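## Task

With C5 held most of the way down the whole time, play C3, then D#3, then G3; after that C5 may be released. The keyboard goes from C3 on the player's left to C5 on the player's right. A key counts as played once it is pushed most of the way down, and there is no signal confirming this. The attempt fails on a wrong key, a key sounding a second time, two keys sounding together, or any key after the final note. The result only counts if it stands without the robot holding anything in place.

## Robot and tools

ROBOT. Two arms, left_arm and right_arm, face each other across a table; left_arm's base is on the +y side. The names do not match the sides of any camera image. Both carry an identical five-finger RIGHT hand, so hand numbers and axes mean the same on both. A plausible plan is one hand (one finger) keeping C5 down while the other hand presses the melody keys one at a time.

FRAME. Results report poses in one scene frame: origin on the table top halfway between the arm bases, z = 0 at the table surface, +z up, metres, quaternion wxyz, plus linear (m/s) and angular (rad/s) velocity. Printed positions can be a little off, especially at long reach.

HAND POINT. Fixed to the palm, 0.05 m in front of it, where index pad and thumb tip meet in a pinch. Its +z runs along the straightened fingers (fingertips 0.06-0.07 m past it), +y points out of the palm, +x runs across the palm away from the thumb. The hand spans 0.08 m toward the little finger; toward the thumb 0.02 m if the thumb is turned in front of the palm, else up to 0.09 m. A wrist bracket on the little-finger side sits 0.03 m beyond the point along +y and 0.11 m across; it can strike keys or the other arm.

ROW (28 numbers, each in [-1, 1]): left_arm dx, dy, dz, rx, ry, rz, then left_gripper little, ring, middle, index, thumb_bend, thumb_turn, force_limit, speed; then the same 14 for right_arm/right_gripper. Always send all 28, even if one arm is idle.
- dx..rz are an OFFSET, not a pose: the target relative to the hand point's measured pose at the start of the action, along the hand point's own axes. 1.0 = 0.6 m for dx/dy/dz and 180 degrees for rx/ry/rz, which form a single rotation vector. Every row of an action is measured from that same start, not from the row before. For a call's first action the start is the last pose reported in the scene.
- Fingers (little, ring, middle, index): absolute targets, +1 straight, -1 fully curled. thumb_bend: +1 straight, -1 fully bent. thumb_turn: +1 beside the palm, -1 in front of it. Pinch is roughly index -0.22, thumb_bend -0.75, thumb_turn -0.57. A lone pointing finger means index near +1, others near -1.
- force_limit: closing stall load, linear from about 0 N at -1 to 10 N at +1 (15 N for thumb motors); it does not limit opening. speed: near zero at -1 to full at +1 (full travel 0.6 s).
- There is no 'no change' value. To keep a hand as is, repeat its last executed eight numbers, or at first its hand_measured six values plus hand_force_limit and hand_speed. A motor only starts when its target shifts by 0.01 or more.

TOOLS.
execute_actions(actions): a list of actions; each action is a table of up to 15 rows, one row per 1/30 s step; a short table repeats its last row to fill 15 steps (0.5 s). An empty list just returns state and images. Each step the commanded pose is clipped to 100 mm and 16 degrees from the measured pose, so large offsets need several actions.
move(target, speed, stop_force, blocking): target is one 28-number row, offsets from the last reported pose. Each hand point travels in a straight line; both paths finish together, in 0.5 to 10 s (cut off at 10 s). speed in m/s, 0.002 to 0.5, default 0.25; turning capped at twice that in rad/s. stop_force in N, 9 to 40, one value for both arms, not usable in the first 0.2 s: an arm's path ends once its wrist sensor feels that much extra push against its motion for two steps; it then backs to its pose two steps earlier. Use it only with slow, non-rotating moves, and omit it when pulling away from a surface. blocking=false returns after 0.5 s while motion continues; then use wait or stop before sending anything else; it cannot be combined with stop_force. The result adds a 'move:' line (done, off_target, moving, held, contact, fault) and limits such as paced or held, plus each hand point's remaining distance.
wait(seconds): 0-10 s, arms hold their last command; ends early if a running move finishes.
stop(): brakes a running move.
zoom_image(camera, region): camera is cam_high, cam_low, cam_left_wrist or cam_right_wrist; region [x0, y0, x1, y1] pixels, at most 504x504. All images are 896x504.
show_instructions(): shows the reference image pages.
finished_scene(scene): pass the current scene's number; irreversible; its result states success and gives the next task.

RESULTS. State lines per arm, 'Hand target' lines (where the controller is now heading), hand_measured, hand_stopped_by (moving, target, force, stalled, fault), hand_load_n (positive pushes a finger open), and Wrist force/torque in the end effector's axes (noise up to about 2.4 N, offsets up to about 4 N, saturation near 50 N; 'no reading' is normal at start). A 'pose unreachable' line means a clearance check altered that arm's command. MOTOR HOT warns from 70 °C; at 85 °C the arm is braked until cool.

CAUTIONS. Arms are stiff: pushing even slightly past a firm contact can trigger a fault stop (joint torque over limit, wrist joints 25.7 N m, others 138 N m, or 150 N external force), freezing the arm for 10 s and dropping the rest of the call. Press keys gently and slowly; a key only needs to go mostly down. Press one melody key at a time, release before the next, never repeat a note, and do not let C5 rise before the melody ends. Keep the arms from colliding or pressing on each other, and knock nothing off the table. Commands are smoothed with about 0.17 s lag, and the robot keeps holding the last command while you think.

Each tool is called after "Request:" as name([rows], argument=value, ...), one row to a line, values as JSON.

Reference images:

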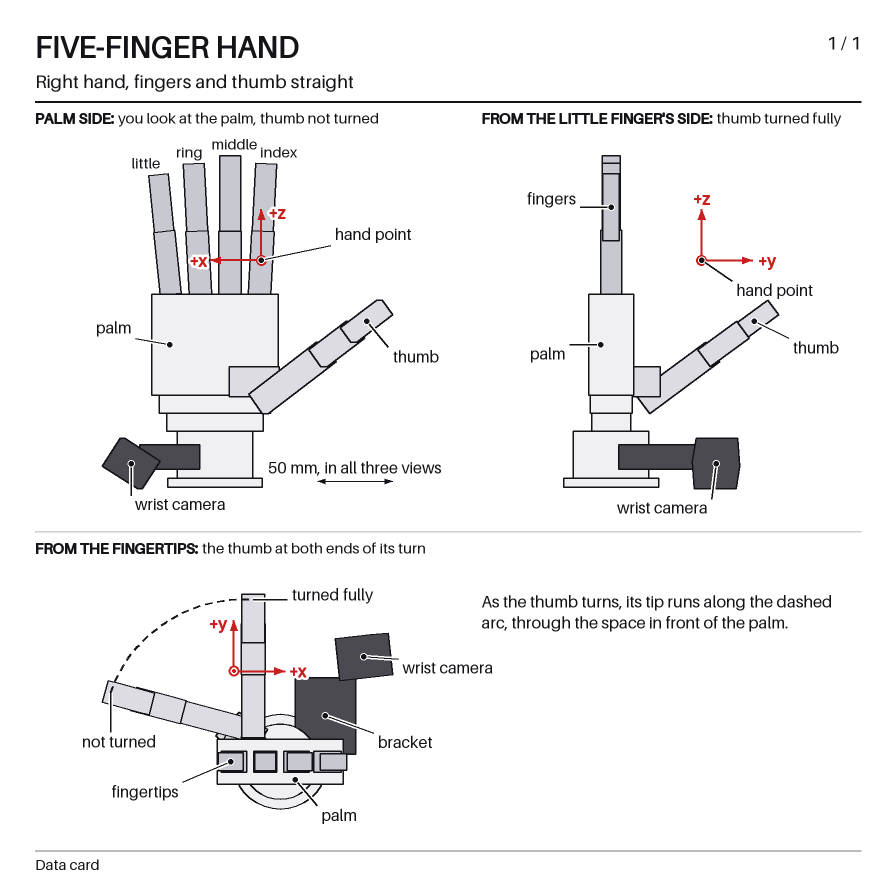

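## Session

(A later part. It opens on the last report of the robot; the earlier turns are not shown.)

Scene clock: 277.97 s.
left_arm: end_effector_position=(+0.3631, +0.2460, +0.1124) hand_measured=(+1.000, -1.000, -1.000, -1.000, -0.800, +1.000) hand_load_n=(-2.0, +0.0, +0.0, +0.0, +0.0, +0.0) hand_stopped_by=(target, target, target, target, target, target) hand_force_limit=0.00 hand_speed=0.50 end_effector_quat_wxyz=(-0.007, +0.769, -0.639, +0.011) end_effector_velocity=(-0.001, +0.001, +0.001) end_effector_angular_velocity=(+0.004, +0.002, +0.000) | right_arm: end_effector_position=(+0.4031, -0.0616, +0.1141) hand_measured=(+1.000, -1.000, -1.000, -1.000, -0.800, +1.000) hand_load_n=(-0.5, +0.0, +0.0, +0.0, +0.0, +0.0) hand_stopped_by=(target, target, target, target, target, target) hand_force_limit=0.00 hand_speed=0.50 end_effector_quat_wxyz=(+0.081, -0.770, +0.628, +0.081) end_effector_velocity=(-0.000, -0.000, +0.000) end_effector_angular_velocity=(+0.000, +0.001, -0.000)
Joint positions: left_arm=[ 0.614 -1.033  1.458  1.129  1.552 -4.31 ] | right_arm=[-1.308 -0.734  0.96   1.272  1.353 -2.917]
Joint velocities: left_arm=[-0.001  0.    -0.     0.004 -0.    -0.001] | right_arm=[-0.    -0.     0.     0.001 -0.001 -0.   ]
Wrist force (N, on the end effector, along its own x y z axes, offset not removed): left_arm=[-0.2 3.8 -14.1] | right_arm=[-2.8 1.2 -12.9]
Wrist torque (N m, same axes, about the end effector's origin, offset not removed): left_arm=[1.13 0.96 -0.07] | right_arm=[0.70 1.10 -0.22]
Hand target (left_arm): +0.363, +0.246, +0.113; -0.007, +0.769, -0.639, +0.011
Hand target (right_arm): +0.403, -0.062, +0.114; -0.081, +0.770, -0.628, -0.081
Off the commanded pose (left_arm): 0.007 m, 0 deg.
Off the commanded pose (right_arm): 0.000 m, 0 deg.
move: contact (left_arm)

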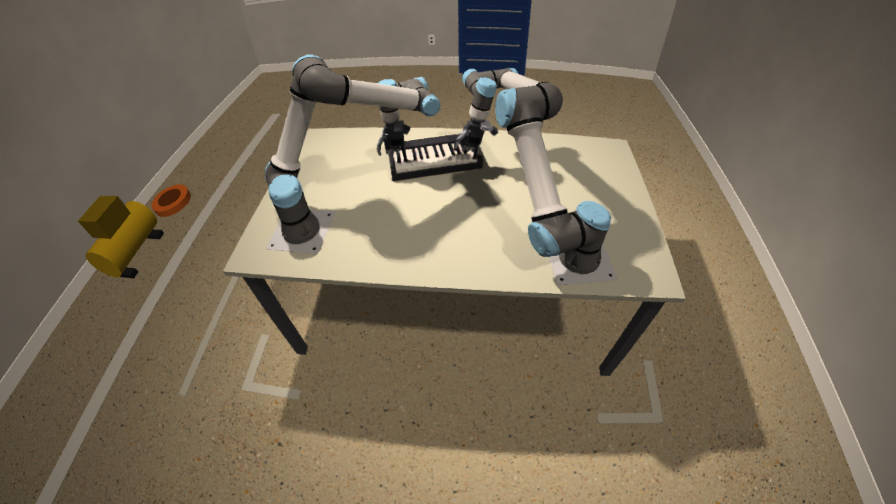

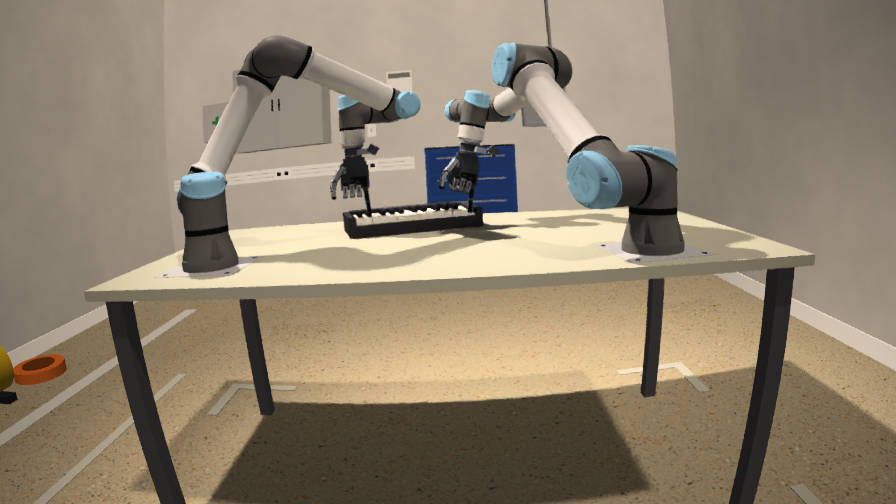

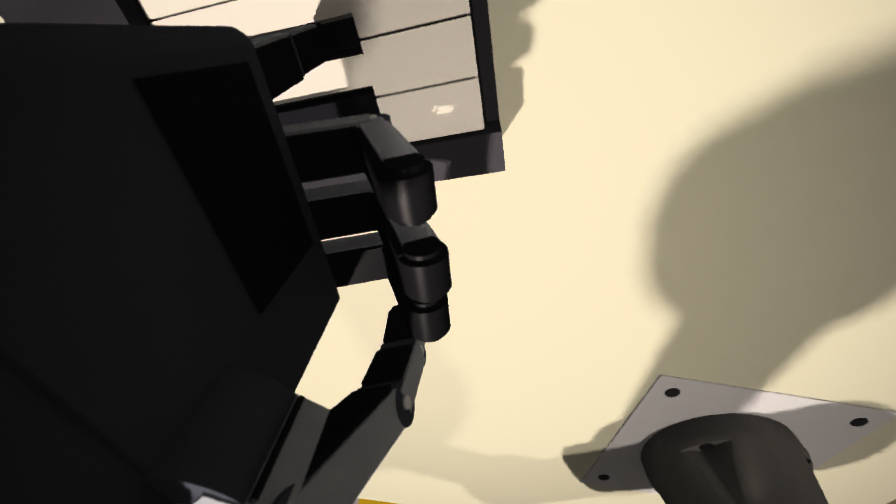

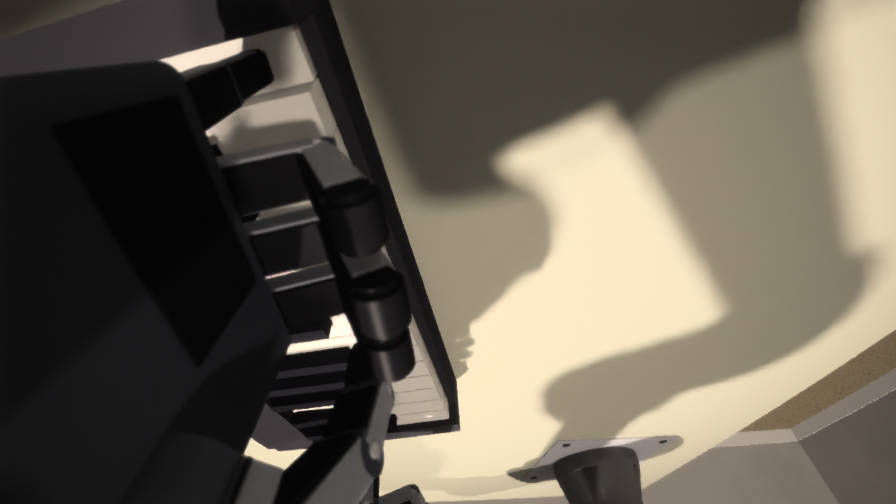

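Request:
move(target=[0,0,-0.028,0,0,0, 1,-1,-1,-1,-0.8,1,0,0.5, 0,0,0,0,0,0, 1,-1,-1,-1,-0.8,1,0,0.5], speed=0.06)

Request:
move(target=[0.1017,0.065,0,0,0,0, 1,-1,-1,-1,-0.8,1,0,0.5, 0,0,0,0,0,0, 1,-1,-1,-1,-0.8,1,0,0.5], speed=0.1)

Request:
zoom_image(camera="cam_left_wrist", region=[230, 0, 490, 150])

Request:
zoom_image(camera="cam_low", region=[335, 190, 435, 245])

Scene clock: 294.20 s.
left_arm: end_effector_position=(+0.3627, +0.2460, +0.1289) hand_measured=(+1.000, -1.000, -1.000, -1.000, -0.800, +1.000) hand_load_n=(+0.0, +0.0, +0.0, +0.0, +0.0, +0.0) hand_stopped_by=(target, target, target, target, target, target) hand_force_limit=0.00 hand_speed=0.50 end_effector_quat_wxyz=(-0.007, +0.769, -0.639, +0.011) end_effector_velocity=(-0.000, +0.000, +0.003) end_effector_angular_velocity=(-0.000, +0.000, +0.000) | right_arm: end_effector_position=(+0.4031, -0.0616, +0.1141) hand_measured=(+1.000, -1.000, -1.000, -1.000, -0.800, +1.000) hand_load_n=(-0.5, +0.0, +0.0, +0.0, +0.0, +0.0) hand_stopped_by=(target, target, target, target, target, target) hand_force_limit=0.00 hand_speed=0.50 end_effector_quat_wxyz=(+0.081, -0.770, +0.628, +0.081) end_effector_velocity=(-0.001, +0.000, +0.000) end_effector_angular_velocity=(+0.001, +0.002, -0.000)
Joint positions: left_arm=[ 0.613 -1.05   1.438  1.165  1.552 -4.311] | right_arm=[-1.308 -0.734  0.96   1.272  1.353 -2.917]
Joint velocities: left_arm=[ 0.    -0.003 -0.003  0.005  0.    -0.   ] | right_arm=[-0.     0.     0.     0.001 -0.002  0.   ]
Wrist force (N, on the end effector, along its own x y z axes, offset not removed): left_arm=[-0.8 2.1 -0.2] | right_arm=[-0.7 0.6 -12.0]
Wrist torque (N m, same axes, about the end effector's origin, offset not removed): left_arm=[0.35 -0.01 -0.09] | right_arm=[0.81 0.94 0.06]
Hand target (left_arm): +0.363, +0.246, +0.129; -0.007, +0.769, -0.639, +0.011
Hand target (right_arm): +0.403, -0.062, +0.114; -0.081, +0.770, -0.628, -0.081
Off the commanded pose (left_arm): 0.000 m, 0 deg.
Off the commanded pose (right_arm): 0.000 m, 0 deg.
move: done

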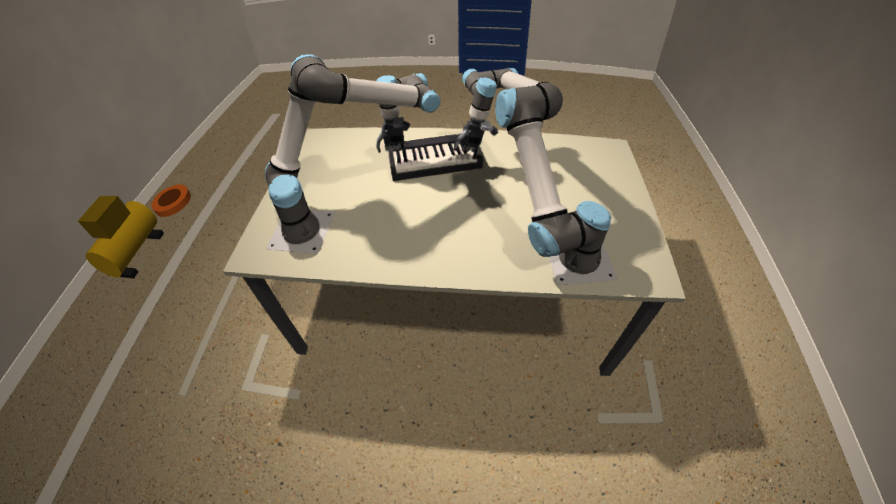

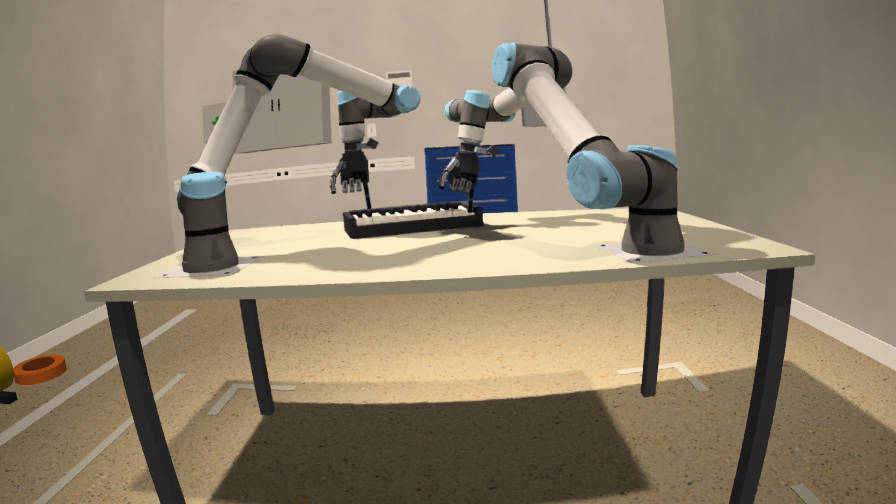

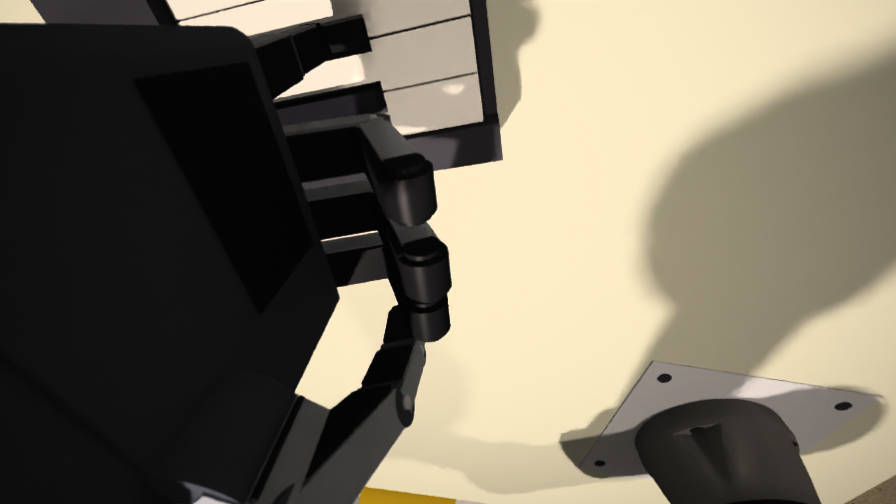

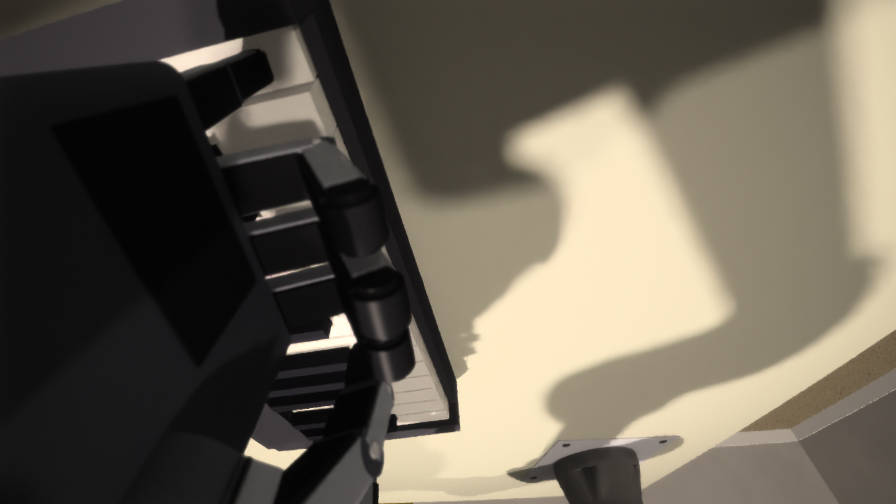

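Scene clock: 295.47 s.
left_arm: end_effector_position=(+0.3357, +0.1791, +0.1285) hand_measured=(+1.000, -1.000, -1.000, -1.000, -0.800, +1.000) hand_load_n=(+0.0, +0.0, +0.0, +0.0, +0.0, +0.0) hand_stopped_by=(target, target, target, target, target, target) hand_force_limit=0.00 hand_speed=0.50 end_effector_quat_wxyz=(-0.007, +0.769, -0.639, +0.011) end_effector_velocity=(-0.001, -0.002, +0.000) end_effector_angular_velocity=(-0.000, -0.000, +0.000) | right_arm: end_effector_position=(+0.4031, -0.0616, +0.1141) hand_measured=(+1.000, -1.000, -1.000, -1.000, -0.800, +1.000) hand_load_n=(-0.5, +0.0, +0.0, +0.0, +0.0, +0.0) hand_stopped_by=(target, target, target, target, target, target) hand_force_limit=0.00 hand_speed=0.50 end_effector_quat_wxyz=(+0.081, -0.770, +0.628, +0.081) end_effector_velocity=(-0.000, +0.000, +0.000) end_effector_angular_velocity=(-0.000, +0.001, +0.000)
Joint positions: left_arm=[ 0.496 -0.985  1.336  1.205  1.55  -4.427] | right_arm=[-1.308 -0.734  0.96   1.272  1.353 -2.917]
Joint velocities: left_arm=[-0.004  0.002 -0.004  0.002 -0.    -0.004] | right_arm=[ 0.001  0.     0.     0.001 -0.     0.   ]
Wrist force (N, on the end effector, along its own x y z axes, offset not removed): left_arm=[0.2 2.6 1.2] | right_arm=[1.8 -1.5 -13.5]
Wrist torque (N m, same axes, about the end effector's origin, offset not removed): left_arm=[0.36 -0.15 0.00] | right_arm=[0.62 0.63 0.05]
Hand target (left_arm): +0.336, +0.179, +0.129; -0.007, +0.769, -0.639, +0.011
Hand target (right_arm): +0.403, -0.062, +0.114; -0.081, +0.770, -0.628, -0.081
Off the commanded pose (left_arm): 0.000 m, 0 deg.
Off the commanded pose (right_arm): 0.000 m, 0 deg.
move: done

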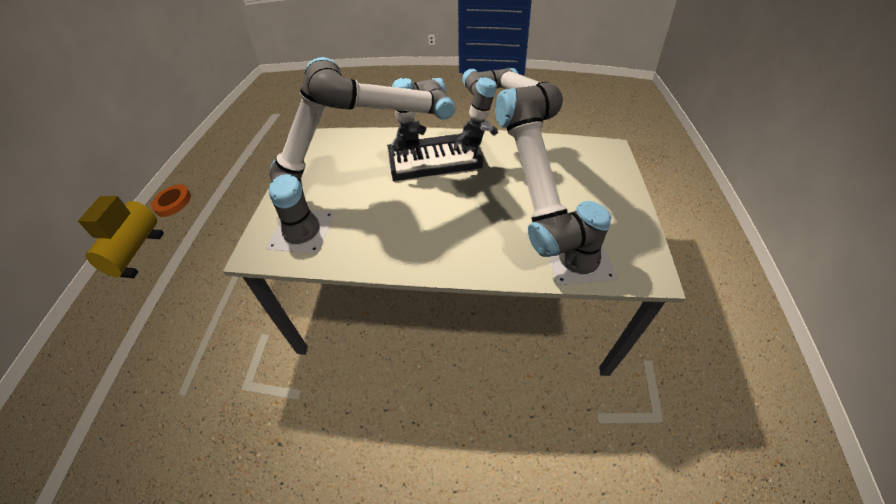

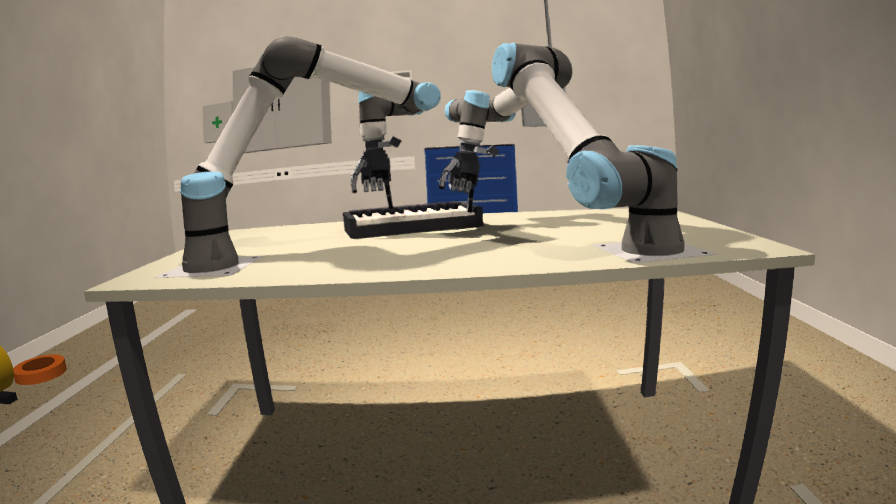

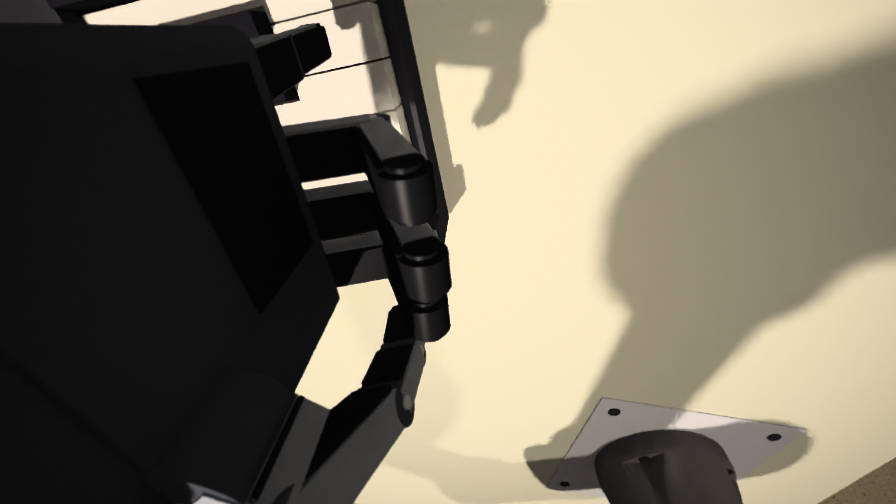

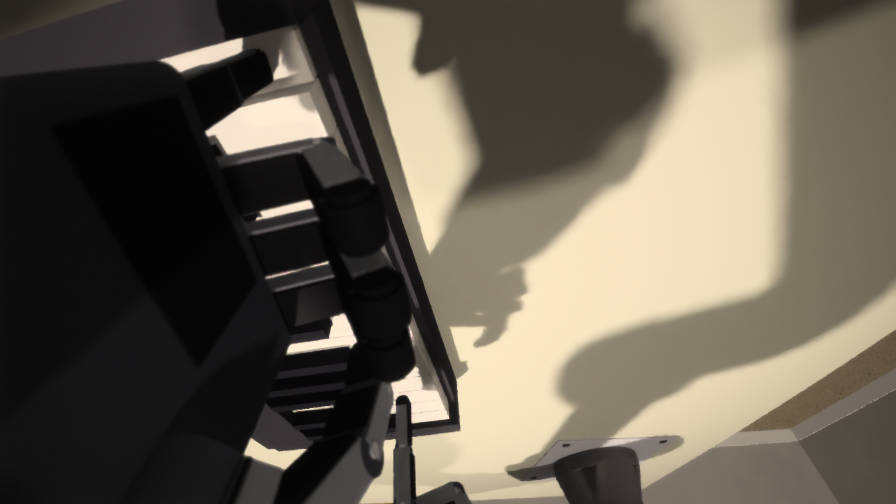

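Region (230, 0, 490, 150) of cam_left_wrist's 896x504 image, scaled by 1.938, with more detail than that image has; it fills the top 291 rows of this view, and the rest is white.

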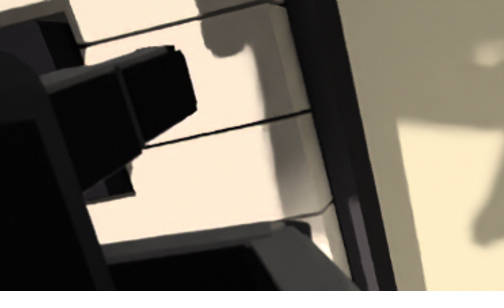

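Region (335, 190, 435, 245) of cam_low's 896x504 image, scaled by 5.040, with more detail than that image has; it fills the top 277 rows of this view, and the rest is white.

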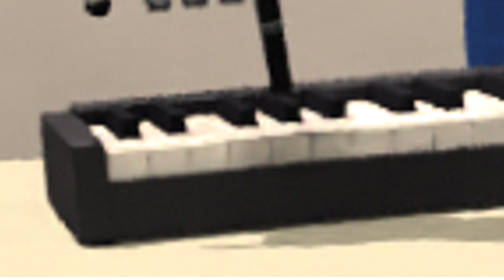

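Request:
move(target=[0,0,0.041,0,0,0, 1,-1,-1,-1,-0.8,1,0,0.5, 0,0,0,0,0,0, 1,-1,-1,-1,-0.8,1,0,0.5], speed=0.03, stop_force=9)

Request:
move(target=[0,0,0.02,0,0,0, 1,-1,-1,-1,-0.8,1,0,0.5, 0,0,0,0,0,0, 1,-1,-1,-1,-0.8,1,0,0.5], speed=0.004, stop_force=10)

Request:
zoom_image(camera="cam_low", region=[335, 190, 495, 245])

Scene clock: 305.80 s.
left_arm: end_effector_position=(+0.3363, +0.1791, +0.1043) hand_measured=(+1.000, -1.000, -1.000, -1.000, -0.800, +1.000) hand_load_n=(-0.5, +0.0, +0.0, +0.0, +0.0, +0.0) hand_stopped_by=(target, target, target, target, target, target) hand_force_limit=0.00 hand_speed=0.50 end_effector_quat_wxyz=(-0.007, +0.769, -0.639, +0.011) end_effector_velocity=(-0.000, -0.000, -0.003) end_effector_angular_velocity=(-0.000, -0.000, -0.001) | right_arm: end_effector_position=(+0.4031, -0.0616, +0.1141) hand_measured=(+1.000, -1.000, -1.000, -1.000, -0.800, +1.000) hand_load_n=(-0.5, +0.0, +0.0, +0.0, +0.0, +0.0) hand_stopped_by=(target, target, target, target, target, target) hand_force_limit=0.00 hand_speed=0.50 end_effector_quat_wxyz=(+0.081, -0.770, +0.628, +0.081) end_effector_velocity=(+0.000, -0.000, +0.000) end_effector_angular_velocity=(+0.001, -0.000, -0.001)
Joint positions: left_arm=[ 0.497 -0.963  1.366  1.153  1.55  -4.426] | right_arm=[-1.308 -0.734  0.96   1.272  1.353 -2.917]
Joint velocities: left_arm=[-0.001  0.003  0.003 -0.006 -0.     0.   ] | right_arm=[-0.001 -0.    -0.001  0.    -0.001  0.   ]
Wrist force (N, on the end effector, along its own x y z axes, offset not removed): left_arm=[-2.1 2.1 -1.3] | right_arm=[-0.8 -1.8 -12.5]
Wrist torque (N m, same axes, about the end effector's origin, offset not removed): left_arm=[0.29 0.28 -0.18] | right_arm=[0.47 0.96 0.01]
Hand target (left_arm): +0.336, +0.179, +0.104; -0.007, +0.769, -0.639, +0.011
Hand target (right_arm): +0.403, -0.062, +0.114; -0.081, +0.770, -0.628, -0.081
Off the commanded pose (left_arm): 0.000 m, 0 deg.
Off the commanded pose (right_arm): 0.000 m, 0 deg.
move: done

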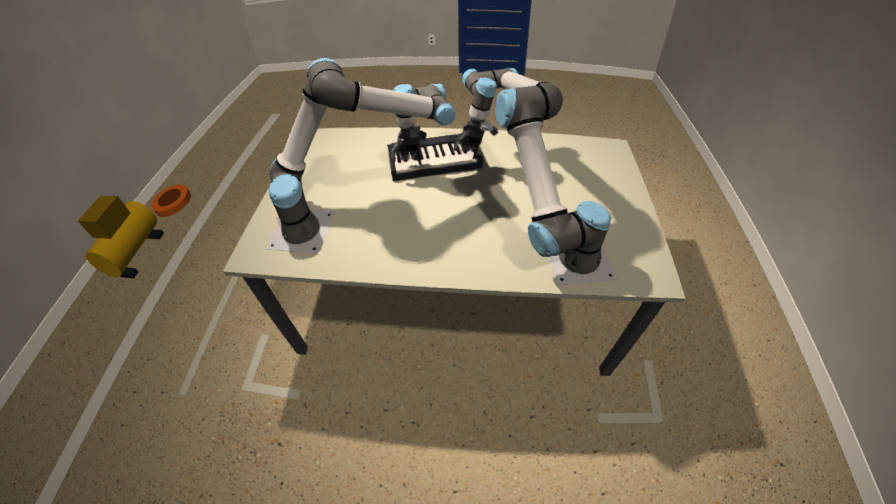

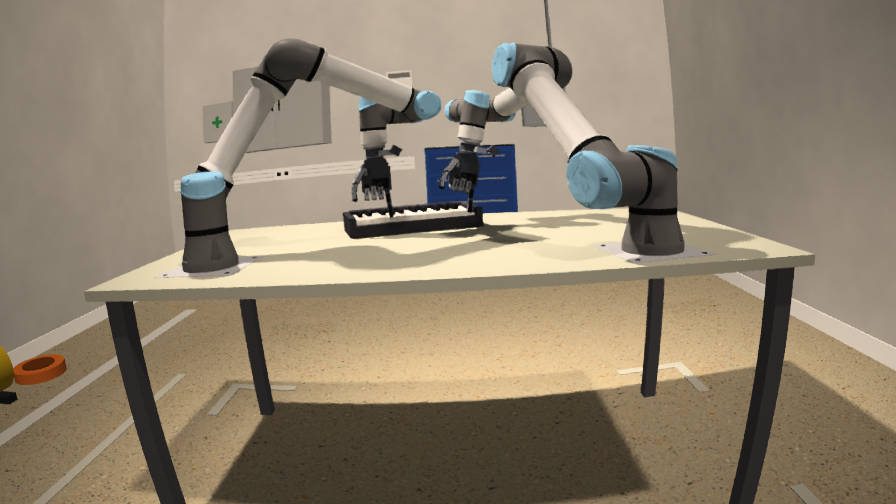

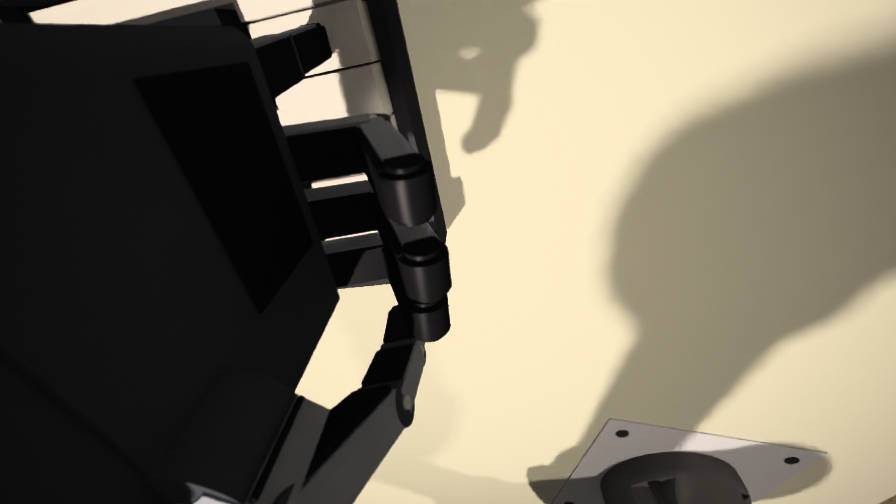

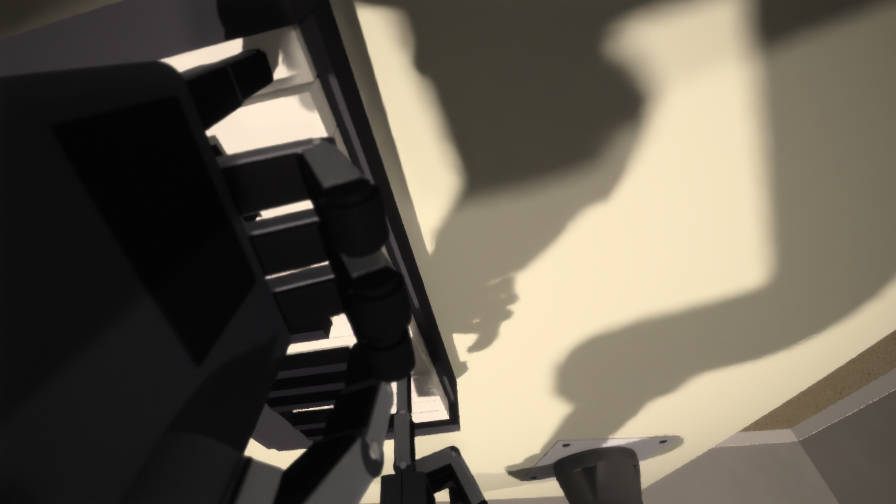

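Scene clock: 307.93 s.
left_arm: end_effector_position=(+0.3364, +0.1791, +0.0973) hand_measured=(+1.000, -1.000, -1.000, -1.000, -0.800, +1.000) hand_load_n=(-1.5, +0.0, +0.0, +0.0, +0.0, +0.0) hand_stopped_by=(target, target, target, target, target, target) hand_force_limit=0.00 hand_speed=0.50 end_effector_quat_wxyz=(-0.007, +0.769, -0.639, +0.011) end_effector_velocity=(-0.001, +0.001, -0.000) end_effector_angular_velocity=(+0.006, +0.003, -0.000) | right_arm: end_effector_position=(+0.4031, -0.0616, +0.1141) hand_measured=(+1.000, -1.000, -1.000, -1.000, -0.800, +1.000) hand_load_n=(-0.5, +0.0, +0.0, +0.0, +0.0, +0.0) hand_stopped_by=(target, target, target, target, target, target) hand_force_limit=0.00 hand_speed=0.50 end_effector_quat_wxyz=(+0.081, -0.770, +0.628, +0.081) end_effector_velocity=(+0.000, +0.000, -0.000) end_effector_angular_velocity=(+0.001, -0.001, +0.000)
Joint positions: left_arm=[ 0.498 -0.956  1.373  1.139  1.55  -4.426] | right_arm=[-1.308 -0.734  0.96   1.272  1.353 -2.917]
Joint velocities: left_arm=[-0.     0.002  0.001  0.004  0.    -0.   ] | right_arm=[-0.     0.     0.    -0.002 -0.    -0.   ]
Wrist force (N, on the end effector, along its own x y z axes, offset not removed): left_arm=[-2.1 4.0 -15.8] | right_arm=[0.6 -0.5 -7.5]
Wrist torque (N m, same axes, about the end effector's origin, offset not removed): left_arm=[1.30 1.23 0.01] | right_arm=[0.10 0.68 0.11]
Hand target (left_arm): +0.336, +0.179, +0.098; -0.007, +0.769, -0.639, +0.011
Hand target (right_arm): +0.403, -0.062, +0.114; -0.081, +0.770, -0.628, -0.081
Off the commanded pose (left_arm): 0.005 m, 0 deg.
Off the commanded pose (right_arm): 0.000 m, 0 deg.
move: contact (left_arm)

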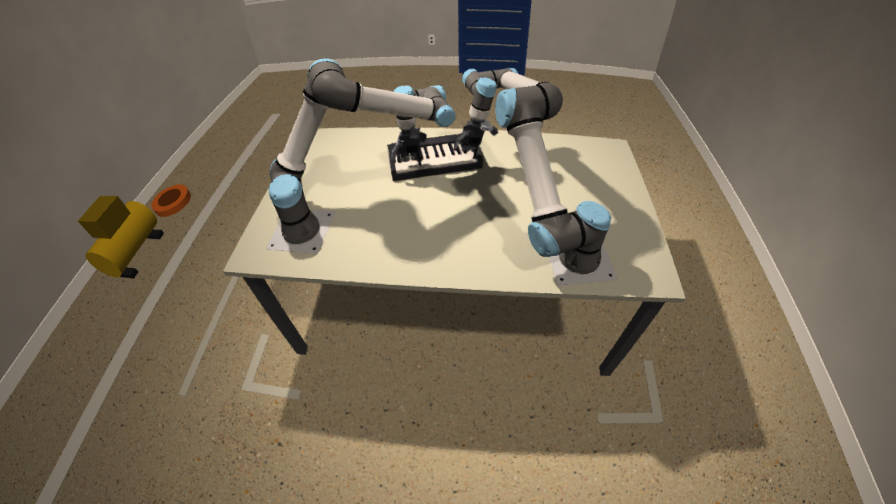

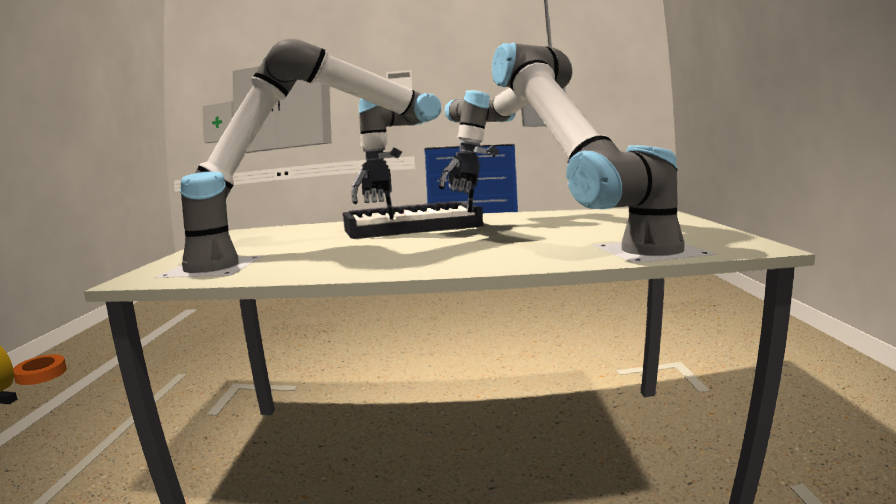

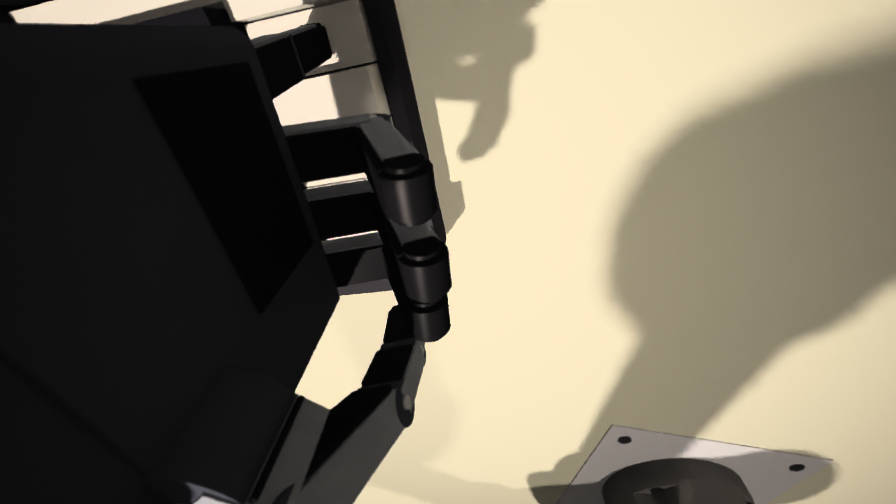

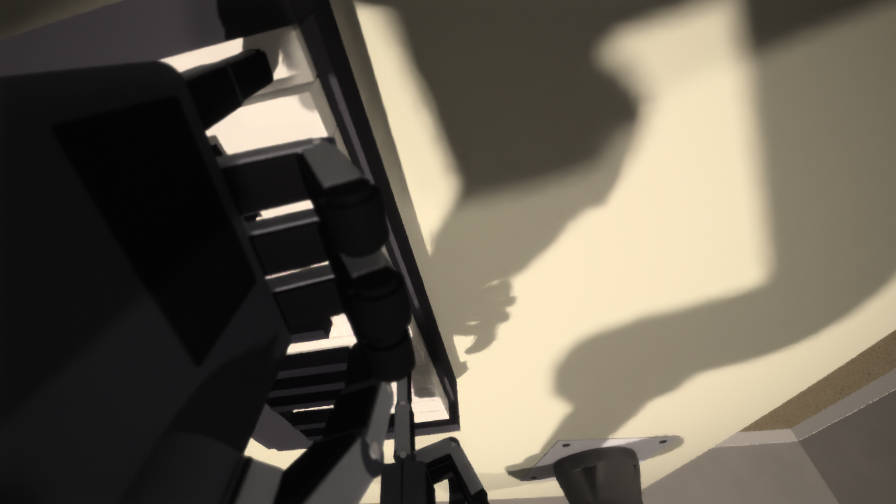

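Region (335, 190, 495, 245) of cam_low's 896x504 image, scaled by 3.150, with more detail than that image has; it fills the top 173 rows of this view, and the rest is white.

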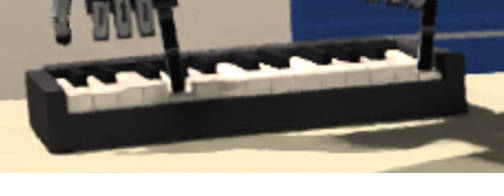

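Now lift both.

Request:
move(target=[0,0,-0.07,0,0,0, 1,-1,-1,-1,-0.8,1,0,0.5, -0.006,0,-0.07,0,0,0, 1,-1,-1,-1,-0.8,1,0,0.5], speed=0.08)

Request:
finished_scene(scene=1)

Scene clock: 313.20 s.
left_arm: end_effector_position=(+0.3354, +0.1792, +0.1390) hand_measured=(+1.000, -1.000, -1.000, -1.000, -0.800, +1.000) hand_load_n=(+0.0, +0.0, +0.0, +0.0, +0.0, +0.0) hand_stopped_by=(target, target, target, target, target, target) hand_force_limit=0.00 hand_speed=0.50 end_effector_quat_wxyz=(-0.007, +0.769, -0.639, +0.011) end_effector_velocity=(-0.000, -0.000, +0.003) end_effector_angular_velocity=(-0.000, -0.000, -0.000) | right_arm: end_effector_position=(+0.4034, -0.0676, +0.1556) hand_measured=(+1.000, -1.000, -1.000, -1.000, -0.800, +1.000) hand_load_n=(+0.0, +0.0, +0.0, +0.0, +0.0, +0.0) hand_stopped_by=(target, target, target, target, target, target) hand_force_limit=0.00 hand_speed=0.50 end_effector_quat_wxyz=(+0.081, -0.770, +0.628, +0.081) end_effector_velocity=(+0.000, -0.000, +0.003) end_effector_angular_velocity=(+0.002, -0.001, -0.000)
Joint positions: left_arm=[ 0.496 -0.994  1.323  1.228  1.55  -4.428] | right_arm=[-1.317 -0.766  0.911  1.355  1.352 -2.927]
Joint velocities: left_arm=[-0.001 -0.002 -0.003  0.006 -0.    -0.001] | right_arm=[-0.001 -0.001 -0.004  0.004 -0.001 -0.001]
Wrist force (N, on the end effector, along its own x y z axes, offset not removed): left_arm=[0.5 2.0 0.5] | right_arm=[1.5 -0.8 -2.5]
Wrist torque (N m, same axes, about the end effector's origin, offset not removed): left_arm=[0.29 -0.08 0.03] | right_arm=[-0.16 -0.15 0.18]
Hand target (left_arm): +0.335, +0.179, +0.139; -0.007, +0.769, -0.639, +0.011
Hand target (right_arm): +0.403, -0.068, +0.156; -0.081, +0.770, -0.628, -0.081
Off the commanded pose (left_arm): 0.000 m, 0 deg.
Off the commanded pose (right_arm): 0.000 m, 0 deg.
move: done

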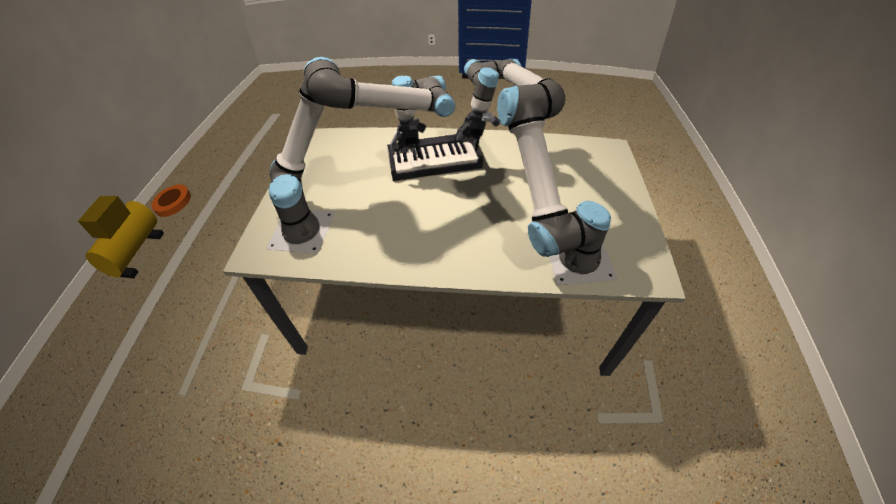

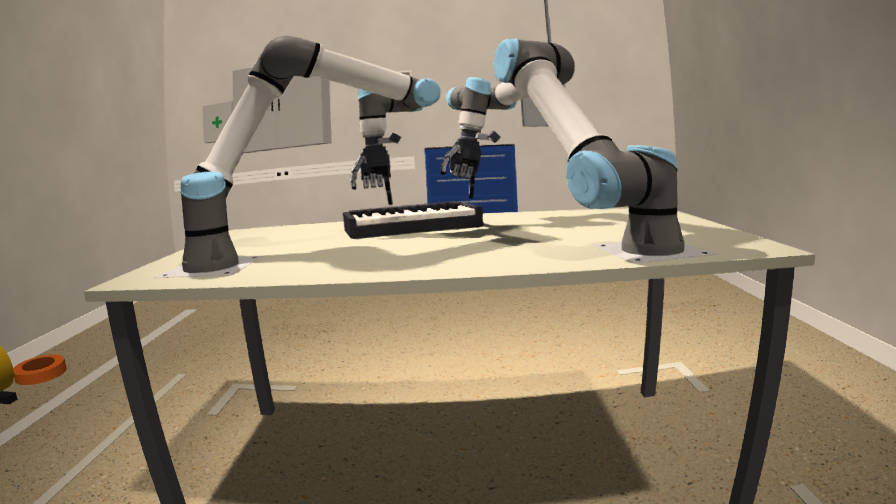

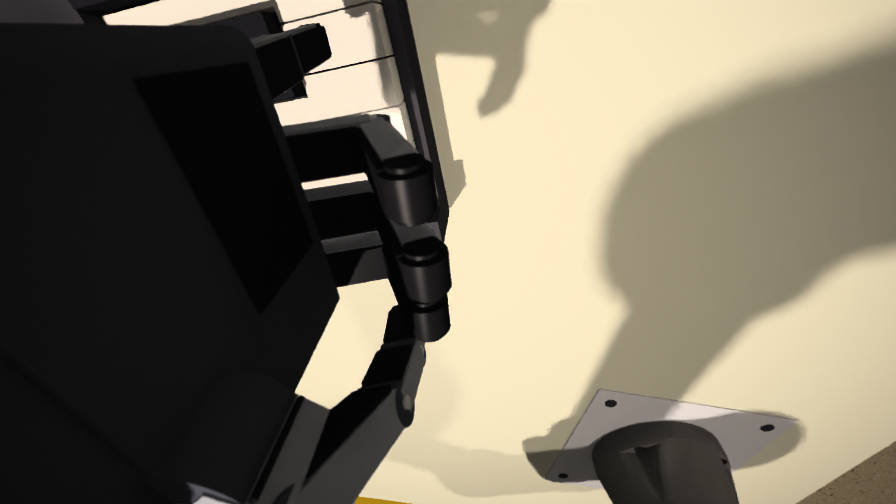

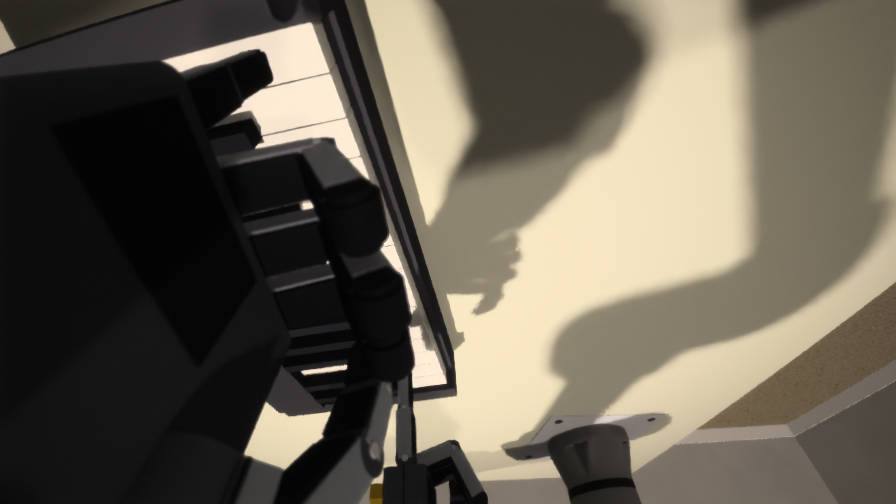

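The scene is finished: the task was done.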